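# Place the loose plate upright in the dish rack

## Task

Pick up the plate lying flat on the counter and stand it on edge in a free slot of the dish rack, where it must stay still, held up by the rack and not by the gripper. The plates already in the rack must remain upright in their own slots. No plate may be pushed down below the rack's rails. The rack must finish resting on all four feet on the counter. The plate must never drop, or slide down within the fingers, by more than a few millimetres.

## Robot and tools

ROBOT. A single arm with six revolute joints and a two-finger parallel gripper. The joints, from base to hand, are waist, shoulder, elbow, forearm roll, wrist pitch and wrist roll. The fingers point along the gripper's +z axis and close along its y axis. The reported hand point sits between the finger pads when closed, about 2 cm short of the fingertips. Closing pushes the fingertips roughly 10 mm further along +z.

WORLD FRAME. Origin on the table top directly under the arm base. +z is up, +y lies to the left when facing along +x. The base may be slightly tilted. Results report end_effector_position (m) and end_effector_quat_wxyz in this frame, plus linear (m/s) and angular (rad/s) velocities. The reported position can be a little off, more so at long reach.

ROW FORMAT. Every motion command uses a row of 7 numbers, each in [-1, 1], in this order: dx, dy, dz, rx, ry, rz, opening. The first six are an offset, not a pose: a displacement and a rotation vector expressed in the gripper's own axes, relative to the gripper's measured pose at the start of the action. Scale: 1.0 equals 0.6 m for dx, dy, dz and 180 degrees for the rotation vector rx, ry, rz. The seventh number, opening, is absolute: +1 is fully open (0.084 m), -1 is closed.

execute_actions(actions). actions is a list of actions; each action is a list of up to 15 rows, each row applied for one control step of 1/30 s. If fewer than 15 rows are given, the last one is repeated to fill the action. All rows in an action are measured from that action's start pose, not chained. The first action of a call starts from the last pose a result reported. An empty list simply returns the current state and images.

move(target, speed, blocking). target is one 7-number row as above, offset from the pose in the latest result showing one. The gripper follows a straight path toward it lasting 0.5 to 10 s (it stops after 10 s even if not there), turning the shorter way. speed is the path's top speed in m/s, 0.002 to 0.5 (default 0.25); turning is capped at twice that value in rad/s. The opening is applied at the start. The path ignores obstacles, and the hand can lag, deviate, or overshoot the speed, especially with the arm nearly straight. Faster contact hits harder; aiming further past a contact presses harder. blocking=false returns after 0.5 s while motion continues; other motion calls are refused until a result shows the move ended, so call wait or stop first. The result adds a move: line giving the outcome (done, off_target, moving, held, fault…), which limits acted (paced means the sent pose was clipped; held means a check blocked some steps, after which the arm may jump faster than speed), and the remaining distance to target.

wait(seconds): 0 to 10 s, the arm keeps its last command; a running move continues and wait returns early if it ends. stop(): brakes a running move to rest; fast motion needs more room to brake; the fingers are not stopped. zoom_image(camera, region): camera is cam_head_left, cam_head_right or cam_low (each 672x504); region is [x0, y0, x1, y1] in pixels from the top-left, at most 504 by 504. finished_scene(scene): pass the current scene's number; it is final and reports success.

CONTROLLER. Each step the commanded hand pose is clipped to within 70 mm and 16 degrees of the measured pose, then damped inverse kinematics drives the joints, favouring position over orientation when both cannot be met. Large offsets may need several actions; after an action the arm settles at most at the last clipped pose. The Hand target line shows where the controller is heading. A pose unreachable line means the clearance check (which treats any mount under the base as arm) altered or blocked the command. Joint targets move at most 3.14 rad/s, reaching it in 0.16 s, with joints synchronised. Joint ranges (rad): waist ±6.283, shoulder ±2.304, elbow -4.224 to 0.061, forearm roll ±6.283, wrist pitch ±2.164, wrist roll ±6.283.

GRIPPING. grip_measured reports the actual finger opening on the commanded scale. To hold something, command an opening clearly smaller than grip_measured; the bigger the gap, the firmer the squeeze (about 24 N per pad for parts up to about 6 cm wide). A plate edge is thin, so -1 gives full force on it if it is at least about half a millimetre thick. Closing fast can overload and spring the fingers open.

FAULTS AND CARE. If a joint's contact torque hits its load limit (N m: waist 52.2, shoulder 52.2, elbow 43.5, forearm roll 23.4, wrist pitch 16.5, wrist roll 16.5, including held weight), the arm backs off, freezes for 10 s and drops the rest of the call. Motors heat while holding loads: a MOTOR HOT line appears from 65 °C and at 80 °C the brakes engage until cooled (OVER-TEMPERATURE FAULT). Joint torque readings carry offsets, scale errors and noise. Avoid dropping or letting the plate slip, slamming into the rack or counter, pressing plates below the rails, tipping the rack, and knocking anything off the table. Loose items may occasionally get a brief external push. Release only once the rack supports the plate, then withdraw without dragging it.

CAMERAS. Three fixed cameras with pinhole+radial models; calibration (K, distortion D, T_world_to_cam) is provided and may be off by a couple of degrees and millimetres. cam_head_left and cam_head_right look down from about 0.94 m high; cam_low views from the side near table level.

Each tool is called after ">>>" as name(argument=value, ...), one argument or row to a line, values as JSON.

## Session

>>> execute_actions(
  actions=[],
)

Scene clock: 0.00 s.
end_effector_position=(+0.7555, -0.3910, +0.3512) grip_measured=+1.00 end_effector_quat_wxyz=(+0.622, -0.545, +0.548, +0.124) end_effector_velocity=(+0.000, -0.000, -0.001) end_effector_angular_velocity=(-0.001, +0.002, -0.001)
Joint positions: [-0.359 -0.541 -1.614  0.865 -0.77   0.427  0.084]
Joint velocities: [-0.001 -0.001  0.    -0.     0.002  0.    -0.   ]
Joint torques (N m, as the arm reports them, + toward a larger angle): no reading
Motor temperatures (°C, as the motors report them): [25 27 30 31 32 29]
Hand target: +0.755, -0.391, +0.351; +0.622, -0.545, +0.548, +0.124

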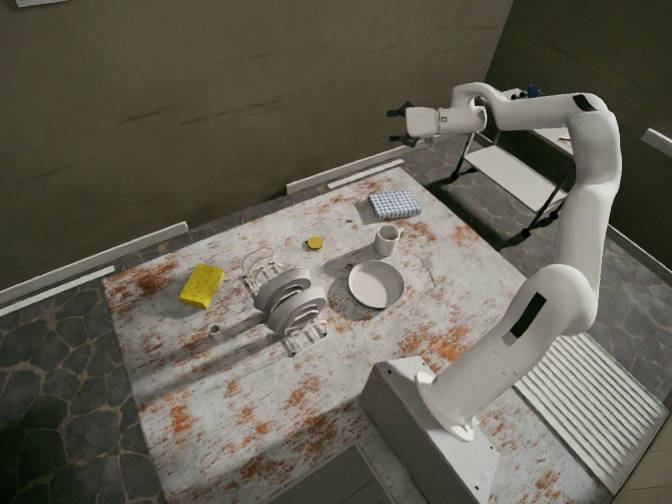

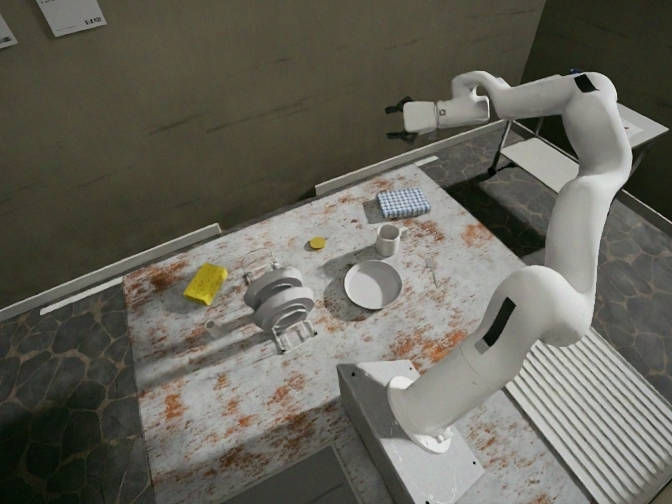

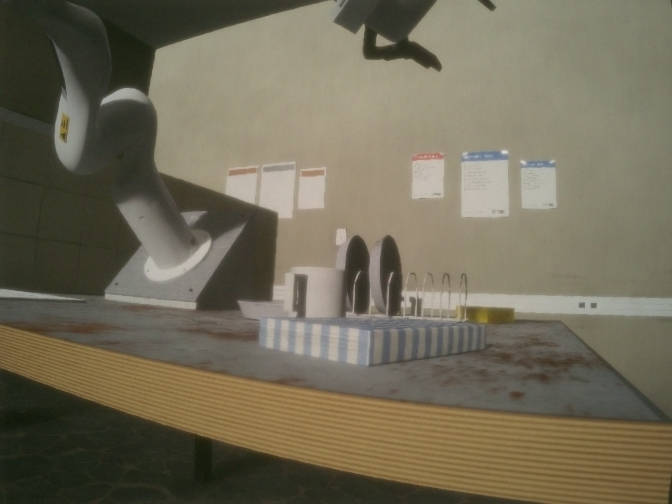

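>>> zoom_image(
  camera="cam_head_left",
  region=[220, 210, 460, 370],
)

>>> zoom_image(
  camera="cam_low",
  region=[220, 220, 500, 340],
)

Region (220, 210, 460, 370) of cam_head_left's 672x504 image, scaled by 2.100, with more detail than that image has.

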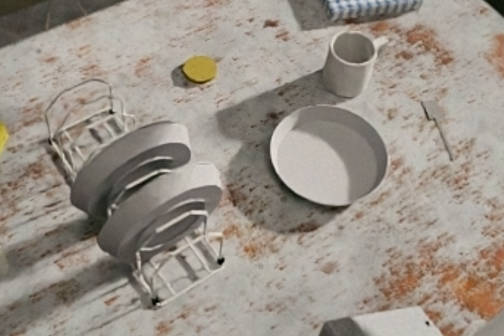

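Region (220, 220, 500, 340) of cam_low's 672x504 image, scaled by 1.800, with more detail than that image has; it fills the top 216 rows of this view, and the rest is white.

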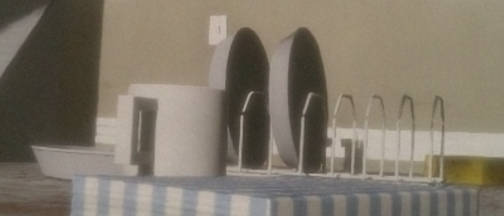

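>>> move(
  target=[-0.007,0.883,-0.067,-0.158,0.149,-0.27,-0.3],
  speed=0.2,
)

>>> move(
  target=[0,0,0.06,0,0,0,-0.3],
  speed=0.05,
)

>>> zoom_image(
  camera="cam_low",
  region=[170, 230, 350, 340],
)

>>> zoom_image(
  camera="cam_head_left",
  region=[330, 240, 490, 340],
)

Scene clock: 28.27 s.
end_effector_position=(+0.3344, -0.2225, +0.0750) grip_measured=-0.32 end_effector_quat_wxyz=(-0.332, +0.862, -0.359, +0.137) end_effector_velocity=(-0.000, -0.000, -0.001) end_effector_angular_velocity=(+0.010, -0.011, -0.003)
Joint positions: [-0.587 -0.141 -0.249 -0.047  0.456  0.105  0.03 ]
Joint velocities: [-0.017 -0.002  0.001 -0.054  0.007  0.036 -0.   ]
Joint torques (N m, as the arm reports them, + toward a larger angle): [15.18 15.13 -1.36 -1.7   0.12  0.01]
Motor temperatures (°C, as the motors report them): [25 27 30 31 32 29]
Hand target: +0.334, -0.223, +0.075; -0.332, +0.861, -0.359, +0.137
Off the commanded pose: 0.001 m, 0 deg.
move: done

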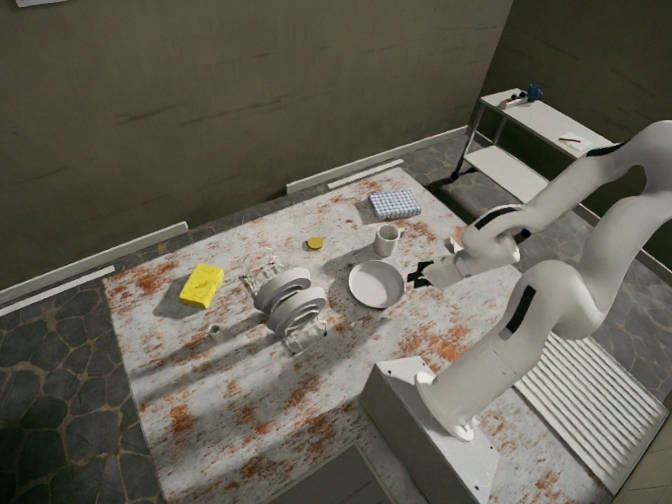

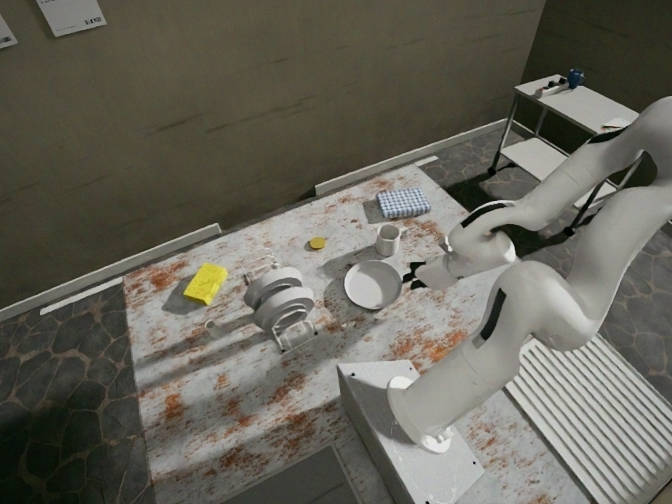

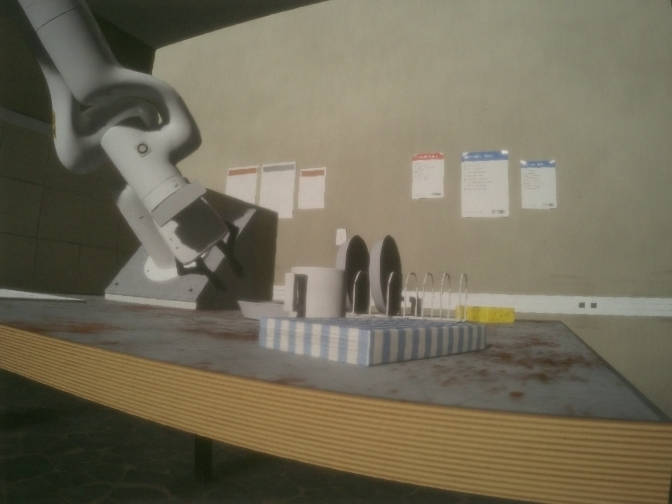

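Scene clock: 29.43 s.
end_effector_position=(+0.3514, -0.2057, +0.0486) grip_measured=-0.32 end_effector_quat_wxyz=(-0.332, +0.862, -0.359, +0.137) end_effector_velocity=(+0.001, +0.001, -0.002) end_effector_angular_velocity=(+0.000, +0.001, -0.000)
Joint positions: [-0.585 -0.297 -0.309 -0.037  0.553  0.097  0.03 ]
Joint velocities: [-0.    -0.01  -0.004  0.001  0.005 -0.001  0.   ]
Joint torques (N m, as the arm reports them, + toward a larger angle): [11.43 20.57  1.22 -1.94  0.2  -0.29]
Motor temperatures (°C, as the motors report them): [25 27 30 31 32 29]
Hand target: +0.351, -0.206, +0.048; -0.332, +0.862, -0.359, +0.137
Off the commanded pose: 0.000 m, 0 deg.
move: done

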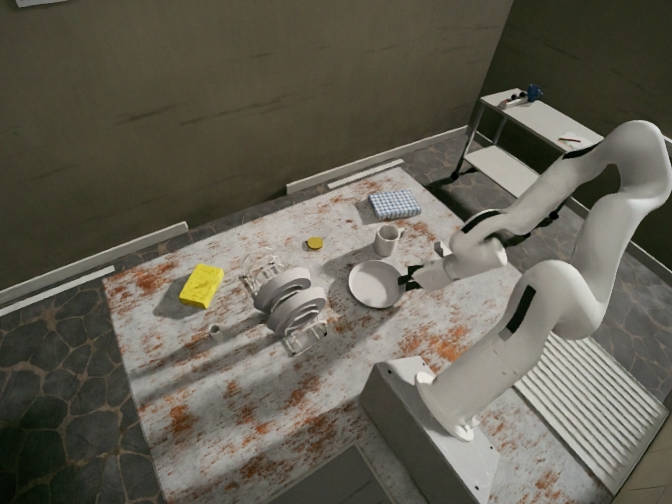

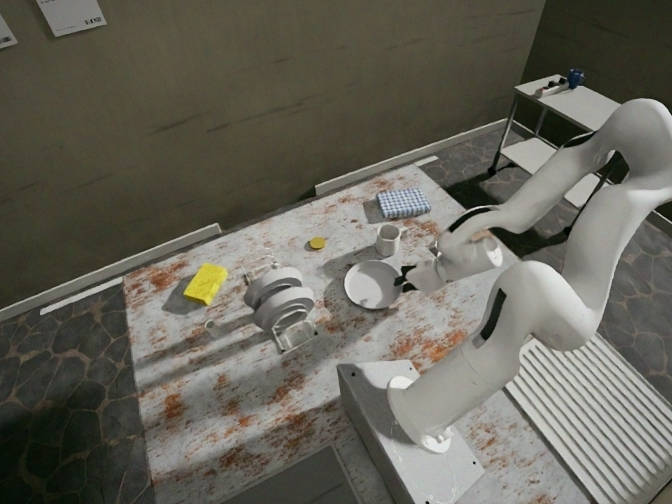

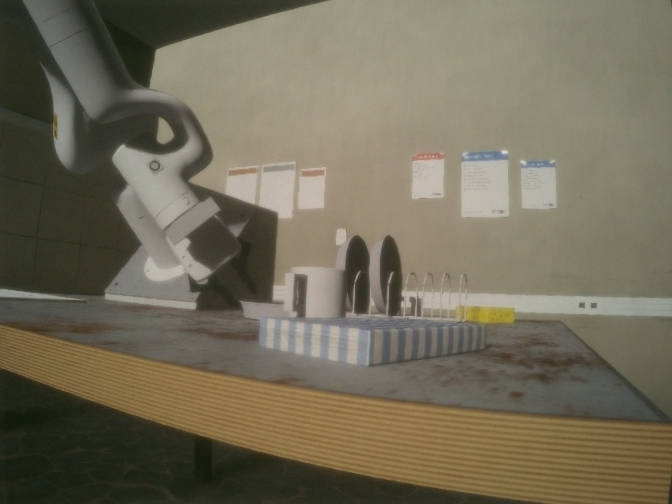

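Region (170, 230, 350, 340) of cam_low's 672x504 image, scaled by 2.800, with more detail than that image has.

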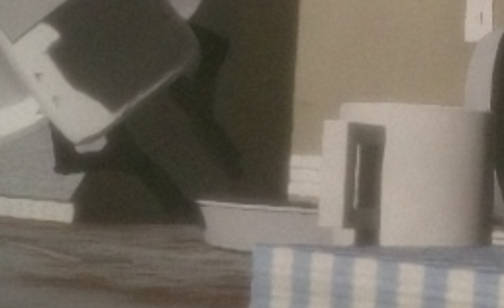

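Region (330, 240, 490, 340) of cam_head_left's 672x504 image, scaled by 3.150, with more detail than that image has; it fills the top 315 rows of this view, and the rest is white.

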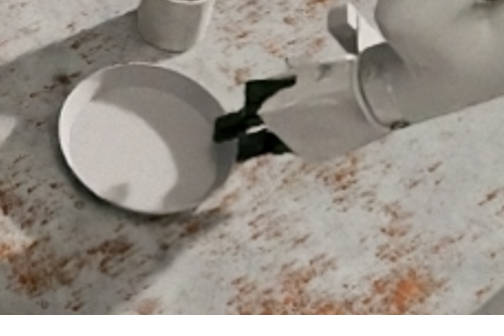

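>>> move(
  target=[-0.013,0.01,0.018,0,0,0,-0.4],
  speed=0.03,
)

>>> move(
  target=[0,0.004,0.02,0,0,0,-0.65],
  speed=0.02,
)

>>> move(
  target=[0,0,0,0,0,0,-1],
)

>>> move(
  target=[0,-0.14,-0.12,0,0,0,-1],
  speed=0.06,
)

>>> zoom_image(
  camera="cam_low",
  region=[190, 170, 390, 300],
)

Scene clock: 45.00 s.
end_effector_position=(+0.3479, -0.1984, +0.0369) grip_measured=-0.42 end_effector_quat_wxyz=(-0.332, +0.862, -0.359, +0.137) end_effector_velocity=(-0.001, +0.001, -0.002) end_effector_angular_velocity=(+0.001, +0.001, -0.000)
Joint positions: [-0.604 -0.349 -0.314 -0.053  0.6    0.093  0.026]
Joint velocities: [-0.003 -0.009 -0.001 -0.002  0.007 -0.     0.   ]
Joint torques (N m, as the arm reports them, + toward a larger angle): [14.49 19.47  1.2  -1.16  0.42 -0.17]
Motor temperatures (°C, as the motors report them): [25 27 30 31 32 29]
Hand target: +0.348, -0.198, +0.037; -0.332, +0.862, -0.359, +0.137
Off the commanded pose: 0.000 m, 0 deg.
move: done

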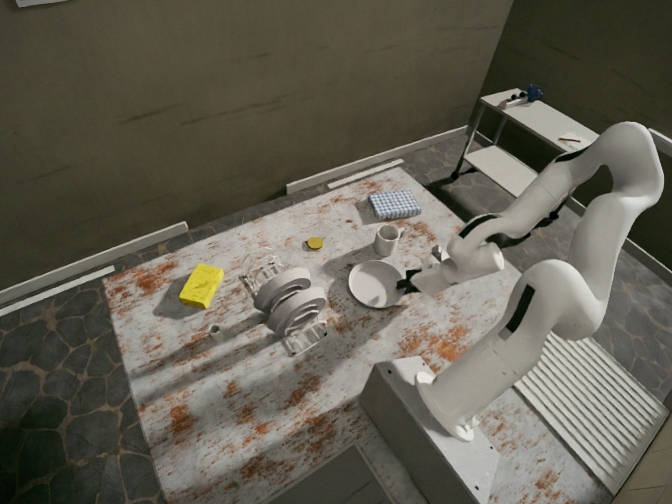

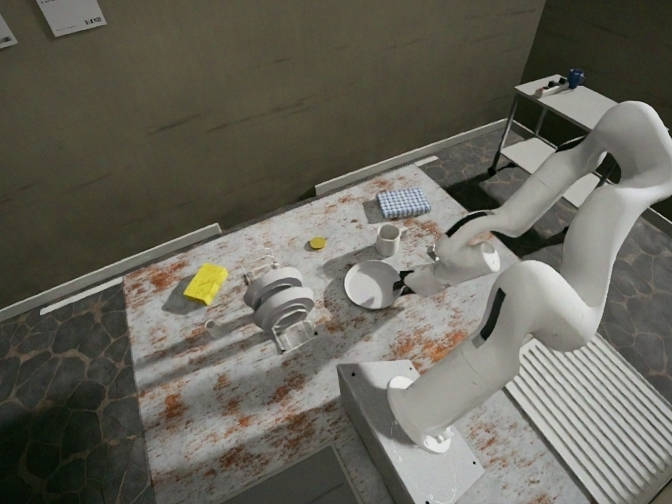

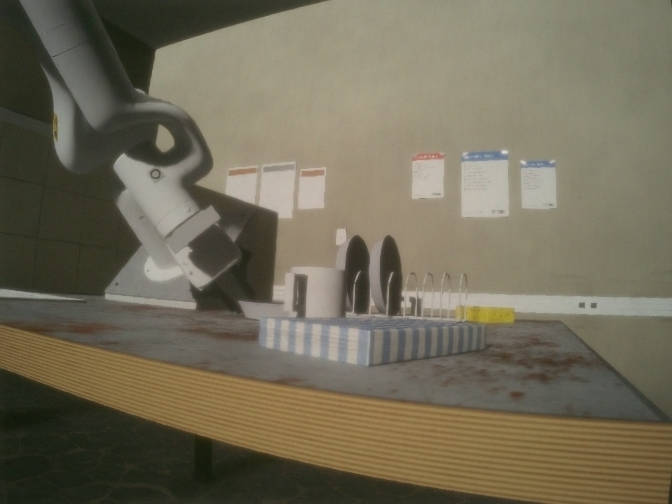

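Scene clock: 45.93 s.
end_effector_position=(+0.3523, -0.1941, +0.0266) grip_measured=-0.67 end_effector_quat_wxyz=(-0.332, +0.862, -0.359, +0.137) end_effector_velocity=(+0.001, +0.001, -0.001) end_effector_angular_velocity=(+0.000, -0.001, +0.001)
Joint positions: [-0.611 -0.396 -0.336 -0.058  0.625  0.09   0.015]
Joint velocities: [-0.    -0.008 -0.004 -0.002  0.004 -0.    -0.   ]
Joint torques (N m, as the arm reports them, + toward a larger angle): [16.47 18.16  2.5  -2.19  0.22 -0.11]
Motor temperatures (°C, as the motors report them): [25 27 30 31 32 29]
Hand target: +0.352, -0.194, +0.026; -0.332, +0.862, -0.359, +0.137
Off the commanded pose: 0.000 m, 0 deg.
move: done

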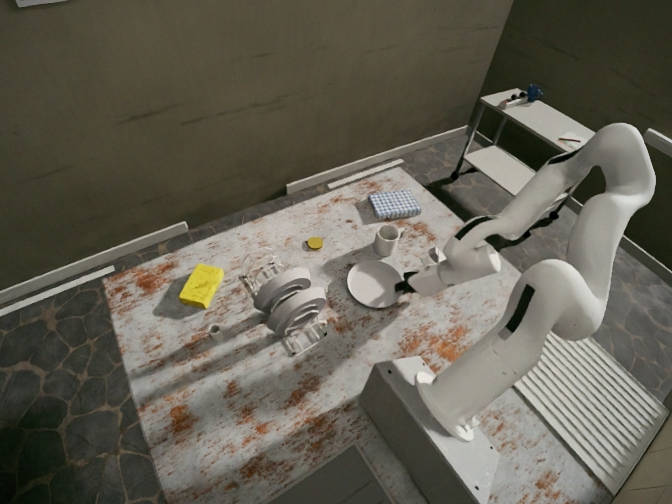

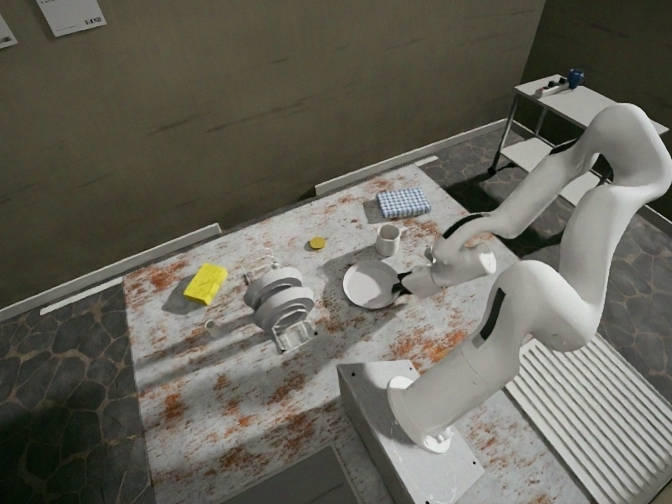

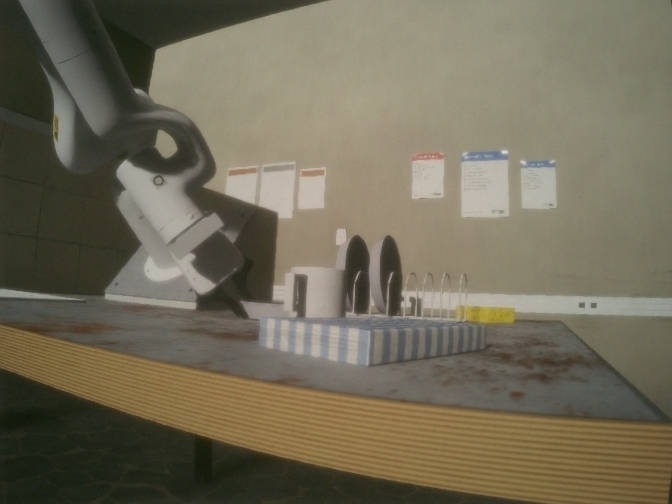

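Scene clock: 46.43 s.
end_effector_position=(+0.3523, -0.1941, +0.0266) grip_measured=-0.93 end_effector_quat_wxyz=(-0.332, +0.862, -0.359, +0.137) end_effector_velocity=(+0.001, -0.000, +0.001) end_effector_angular_velocity=(-0.002, -0.005, +0.000)
Joint positions: [-0.611 -0.396 -0.336 -0.058  0.625  0.09   0.003]
Joint velocities: [ 0.001  0.001  0.001 -0.002  0.004 -0.    -0.001]
Joint torques (N m, as the arm reports them, + toward a larger angle): [14.98 17.22  2.5  -2.1   0.33 -0.33]
Motor temperatures (°C, as the motors report them): [25 27 30 31 32 29]
Hand target: +0.352, -0.194, +0.027; -0.332, +0.862, -0.359, +0.137
Off the commanded pose: 0.000 m, 0 deg.
move: done

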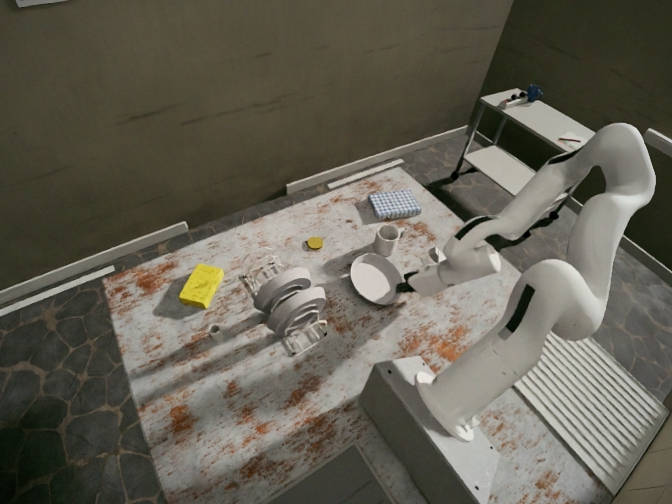

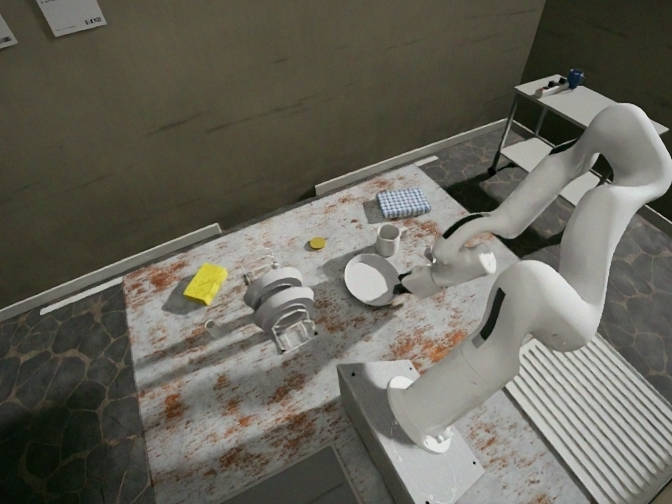

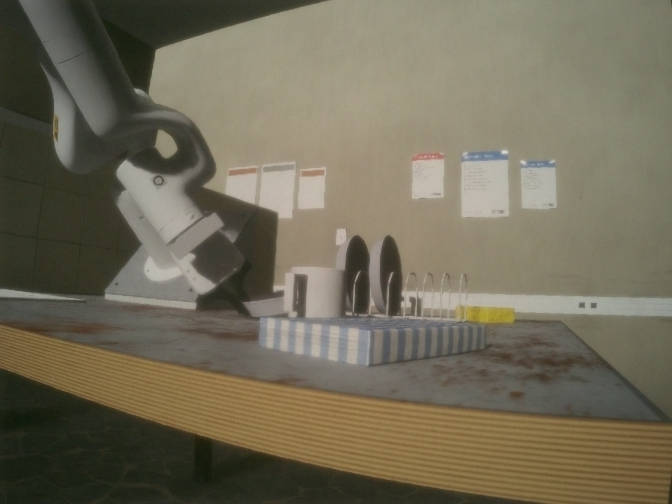

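Scene clock: 48.73 s.
end_effector_position=(+0.3621, -0.1842, +0.1354) grip_measured=-0.93 end_effector_quat_wxyz=(-0.332, +0.862, -0.359, +0.137) end_effector_velocity=(+0.000, -0.001, +0.003) end_effector_angular_velocity=(-0.006, +0.004, -0.000)
Joint positions: [-0.284 -0.097 -0.25   0.352  0.419 -0.003  0.003]
Joint velocities: [ 0.012  0.009 -0.001  0.04  -0.007 -0.028  0.   ]
Joint torques (N m, as the arm reports them, + toward a larger angle): [15.27 13.63 -6.14 -0.7   0.14 -0.48]
Motor temperatures (°C, as the motors report them): [25 27 30 31 32 29]
Hand target: +0.362, -0.184, +0.136; -0.331, +0.862, -0.359, +0.137
Off the commanded pose: 0.001 m, 0 deg.
move: done

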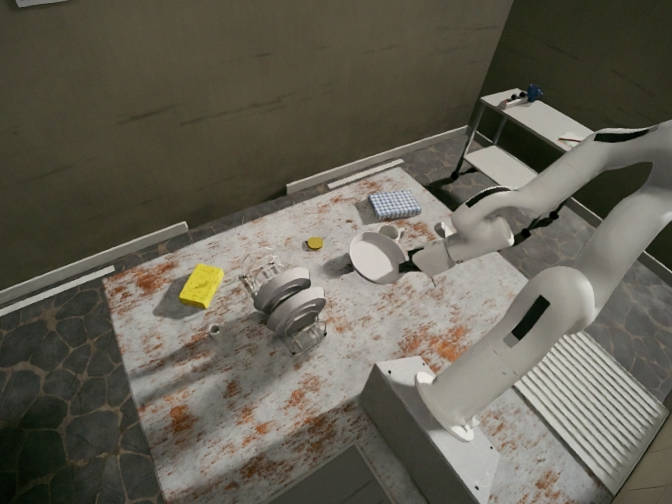

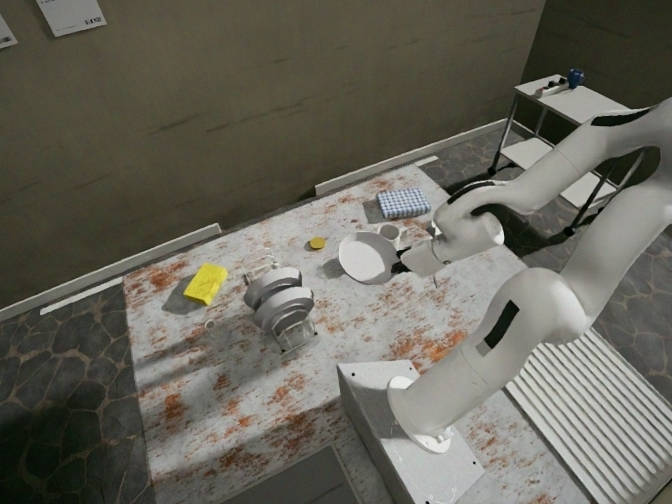

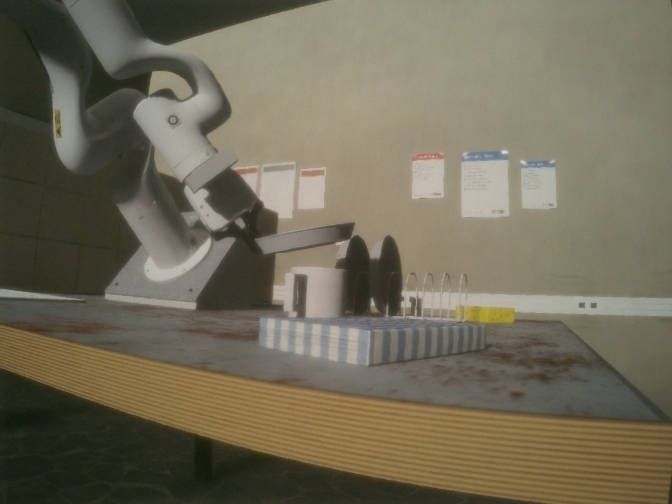

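Region (190, 170, 390, 300) of cam_low's 672x504 image, scaled by 2.520, with more detail than that image has; it fills the top 328 rows of this view, and the rest is white.

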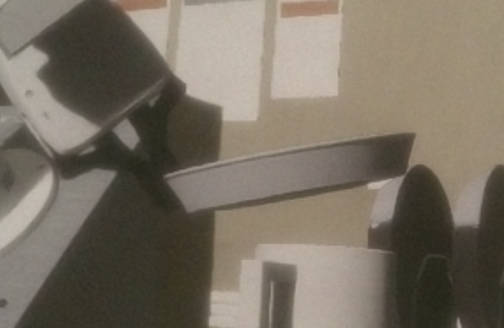

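>>> move(
  target=[0.18,-0.41,-0.067,-0.233,0,0,-1],
  speed=0.1,
)

>>> move(
  target=[0,0,0,0,0,-0.755,-1],
  speed=0.3,
)

>>> move(
  target=[0.1,0.16,0.03,-0.333,0,0,-1],
  speed=0.15,
)

>>> move(
  target=[0.41,0,0,0,0,0,-1],
  speed=0.12,
)

>>> zoom_image(
  camera="cam_low",
  region=[330, 150, 530, 330],
)

>>> zoom_image(
  camera="cam_head_left",
  region=[180, 180, 380, 360],
)

Scene clock: 65.90 s.
end_effector_position=(+0.5492, -0.1520, +0.3293) grip_measured=-0.93 end_effector_quat_wxyz=(-0.000, +0.923, -0.385, +0.002) end_effector_velocity=(+0.002, -0.000, +0.001) end_effector_angular_velocity=(-0.005, +0.006, -0.001)
Joint positions: [ 0.337 -0.635 -1.241  2.301  1.187 -1.375  0.003]
Joint velocities: [-0.    -0.008 -0.013  0.004  0.011 -0.004  0.   ]
Joint torques (N m, as the arm reports them, + toward a larger angle): [ 30.4   17.39 -18.33  -2.98   0.14  -0.04]
Motor temperatures (°C, as the motors report them): [25 27 30 31 32 29]
Hand target: +0.549, -0.152, +0.329; +0.000, +0.923, -0.385, +0.001
Off the commanded pose: 0.001 m, 0 deg.
move: done

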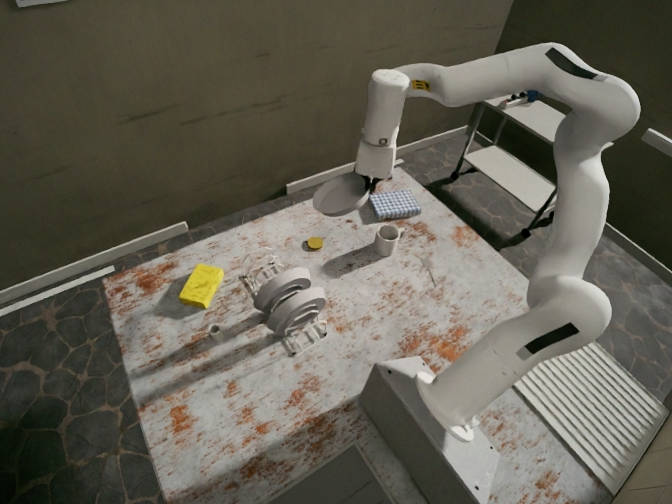

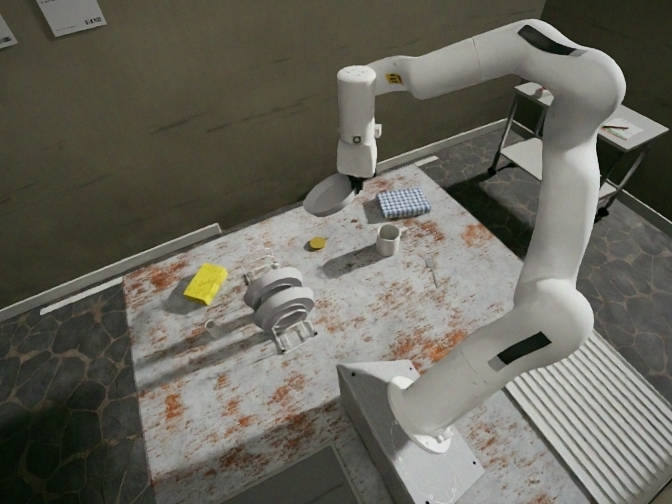

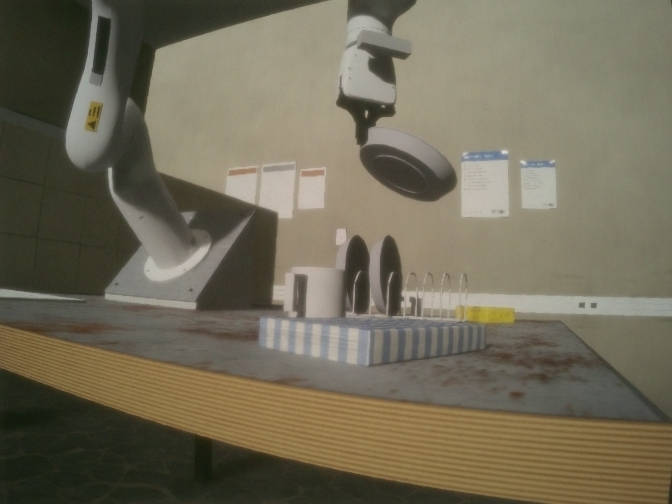

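Scene clock: 70.43 s.
end_effector_position=(+0.5492, -0.1520, +0.3293) grip_measured=-0.93 end_effector_quat_wxyz=(+0.001, +0.704, +0.710, +0.001) end_effector_velocity=(+0.000, +0.000, +0.001) end_effector_angular_velocity=(+0.001, -0.000, +0.015)
Joint positions: [ 0.337 -0.635 -1.24   2.301  1.187 -3.745  0.003]
Joint velocities: [ 0.001  0.    -0.001  0.002  0.001 -0.016  0.   ]
Joint torques (N m, as the arm reports them, + toward a larger angle): [ 30.49  19.9  -16.53  -1.2   -0.02  -0.06]
Motor temperatures (°C, as the motors report them): [25 27 30 31 32 29]
Hand target: +0.549, -0.152, +0.329; +0.001, +0.703, +0.711, +0.001
Off the commanded pose: 0.000 m, 0 deg.
move: done

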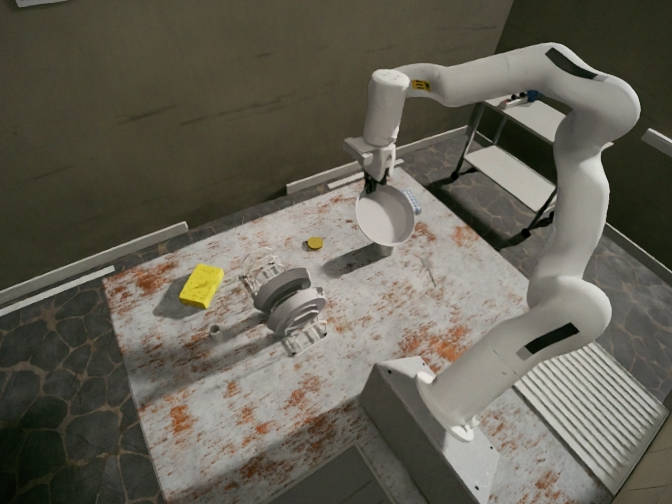

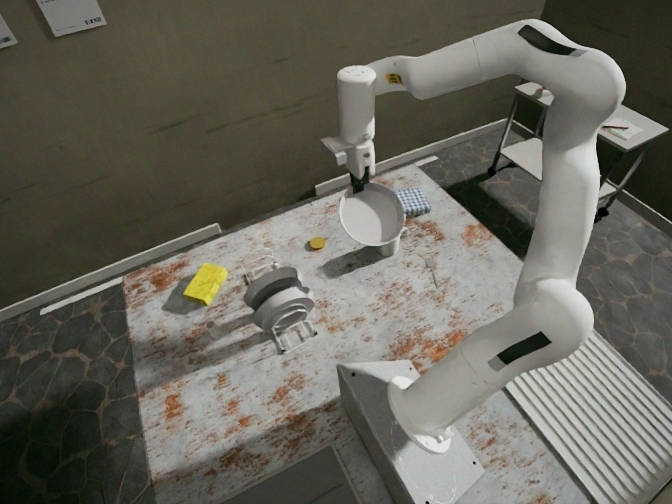

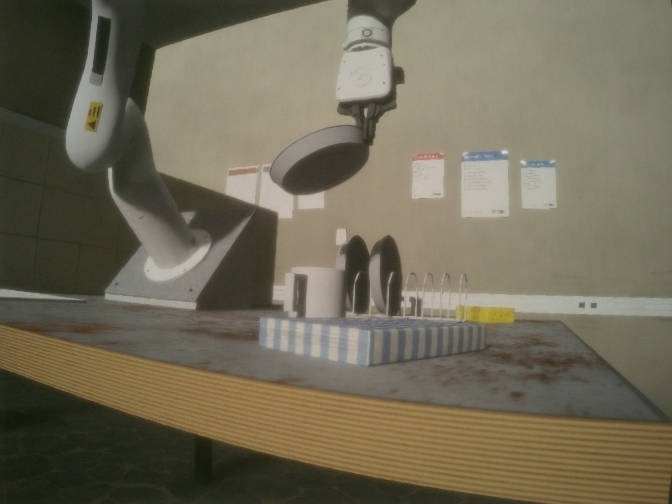

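Scene clock: 74.40 s.
end_effector_position=(+0.6442, -0.0904, +0.3119) grip_measured=-0.93 end_effector_quat_wxyz=(+0.351, +0.609, +0.615, +0.357) end_effector_velocity=(+0.001, +0.000, -0.001) end_effector_angular_velocity=(-0.002, -0.014, -0.002)
Joint positions: [ 0.306 -0.67  -0.847  0.835  1.105 -2.629  0.003]
Joint velocities: [-0.004 -0.005  0.002 -0.02   0.014  0.012  0.   ]
Joint torques (N m, as the arm reports them, + toward a larger angle): [ 25.99  22.66 -14.26  -1.86   0.97   0.15]
Motor temperatures (°C, as the motors report them): [25 27 30 31 32 29]
Hand target: +0.644, -0.090, +0.312; +0.351, +0.609, +0.615, +0.357
Off the commanded pose: 0.001 m, 0 deg.
move: done

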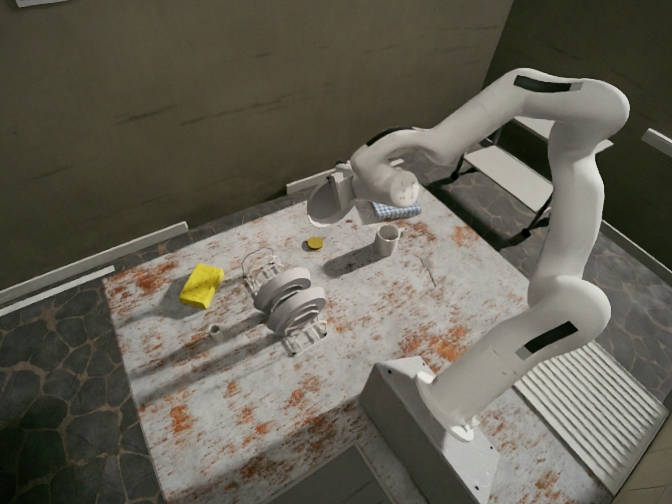

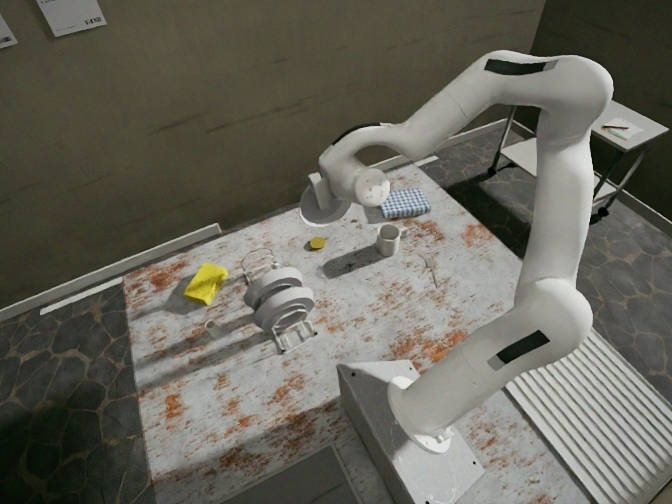

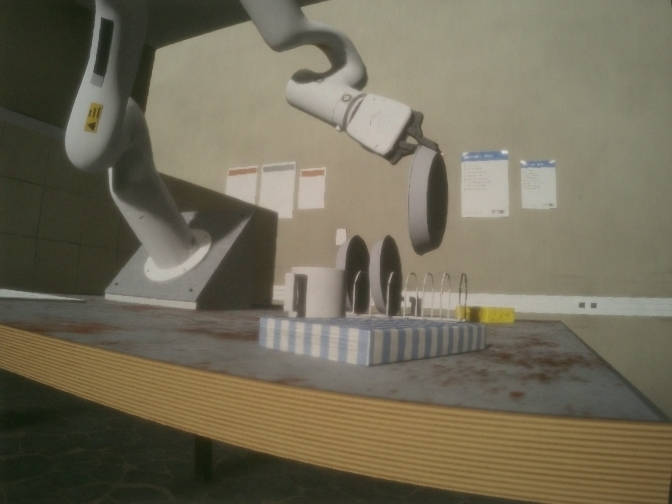

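Scene clock: 76.97 s.
end_effector_position=(+0.6417, +0.1548, +0.3122) grip_measured=-0.93 end_effector_quat_wxyz=(+0.351, +0.609, +0.615, +0.357) end_effector_velocity=(+0.000, +0.003, -0.000) end_effector_angular_velocity=(-0.002, -0.001, -0.000)
Joint positions: [ 0.588 -1.198 -1.272  1.087  1.192 -2.561  0.003]
Joint velocities: [ 0.002 -0.007 -0.008  0.003  0.001 -0.002  0.   ]
Joint torques (N m, as the arm reports them, + toward a larger angle): [ 26.52  27.66 -16.    -1.97   0.36  -0.05]
Motor temperatures (°C, as the motors report them): [25 27 30 31 32 29]
Hand target: +0.642, +0.155, +0.312; +0.351, +0.609, +0.615, +0.357
Off the commanded pose: 0.001 m, 0 deg.
move: done

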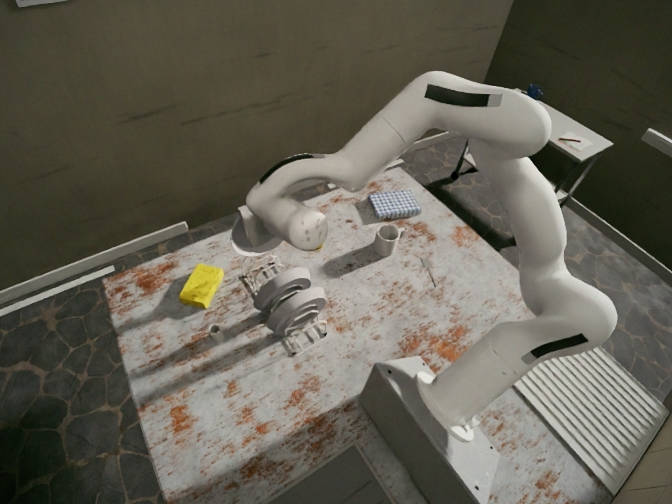

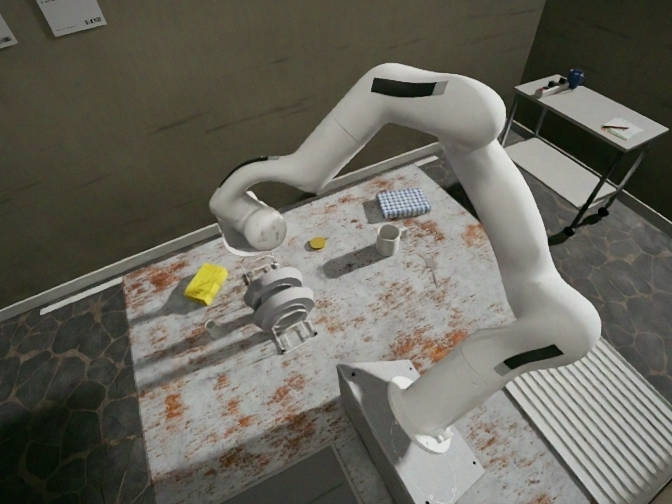

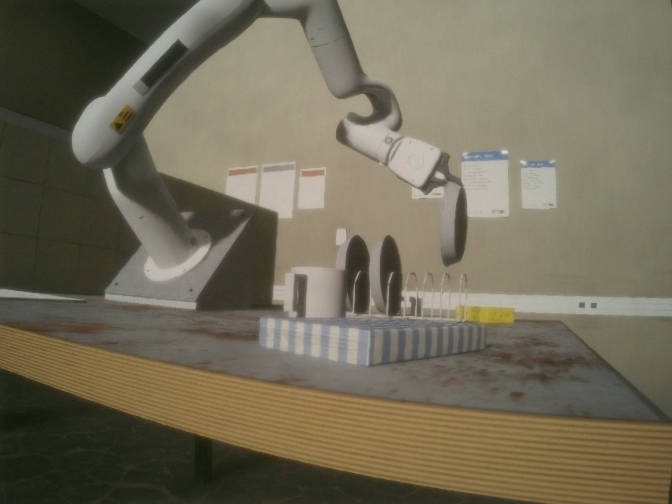

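Region (330, 150, 530, 330) of cam_low's 672x504 image, scaled by 2.520, with more detail than that image has; it fills the top 454 rows of this view, and the rest is white.

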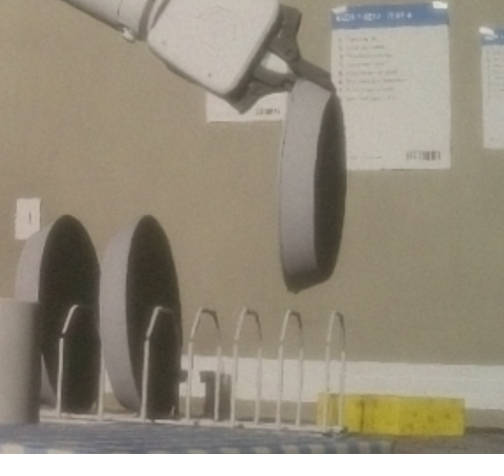

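Region (180, 180, 380, 360) of cam_head_left's 672x504 image, scaled by 2.520, with more detail than that image has; it fills the top 454 rows of this view, and the rest is white.

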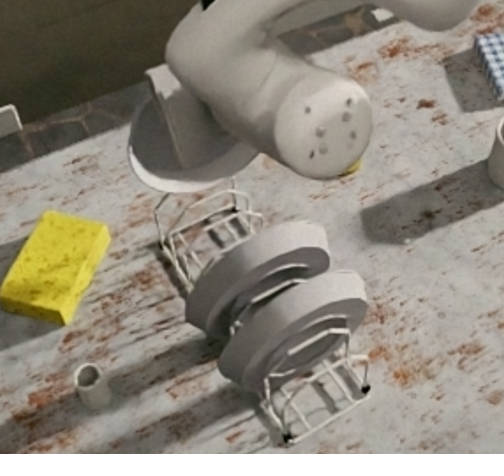

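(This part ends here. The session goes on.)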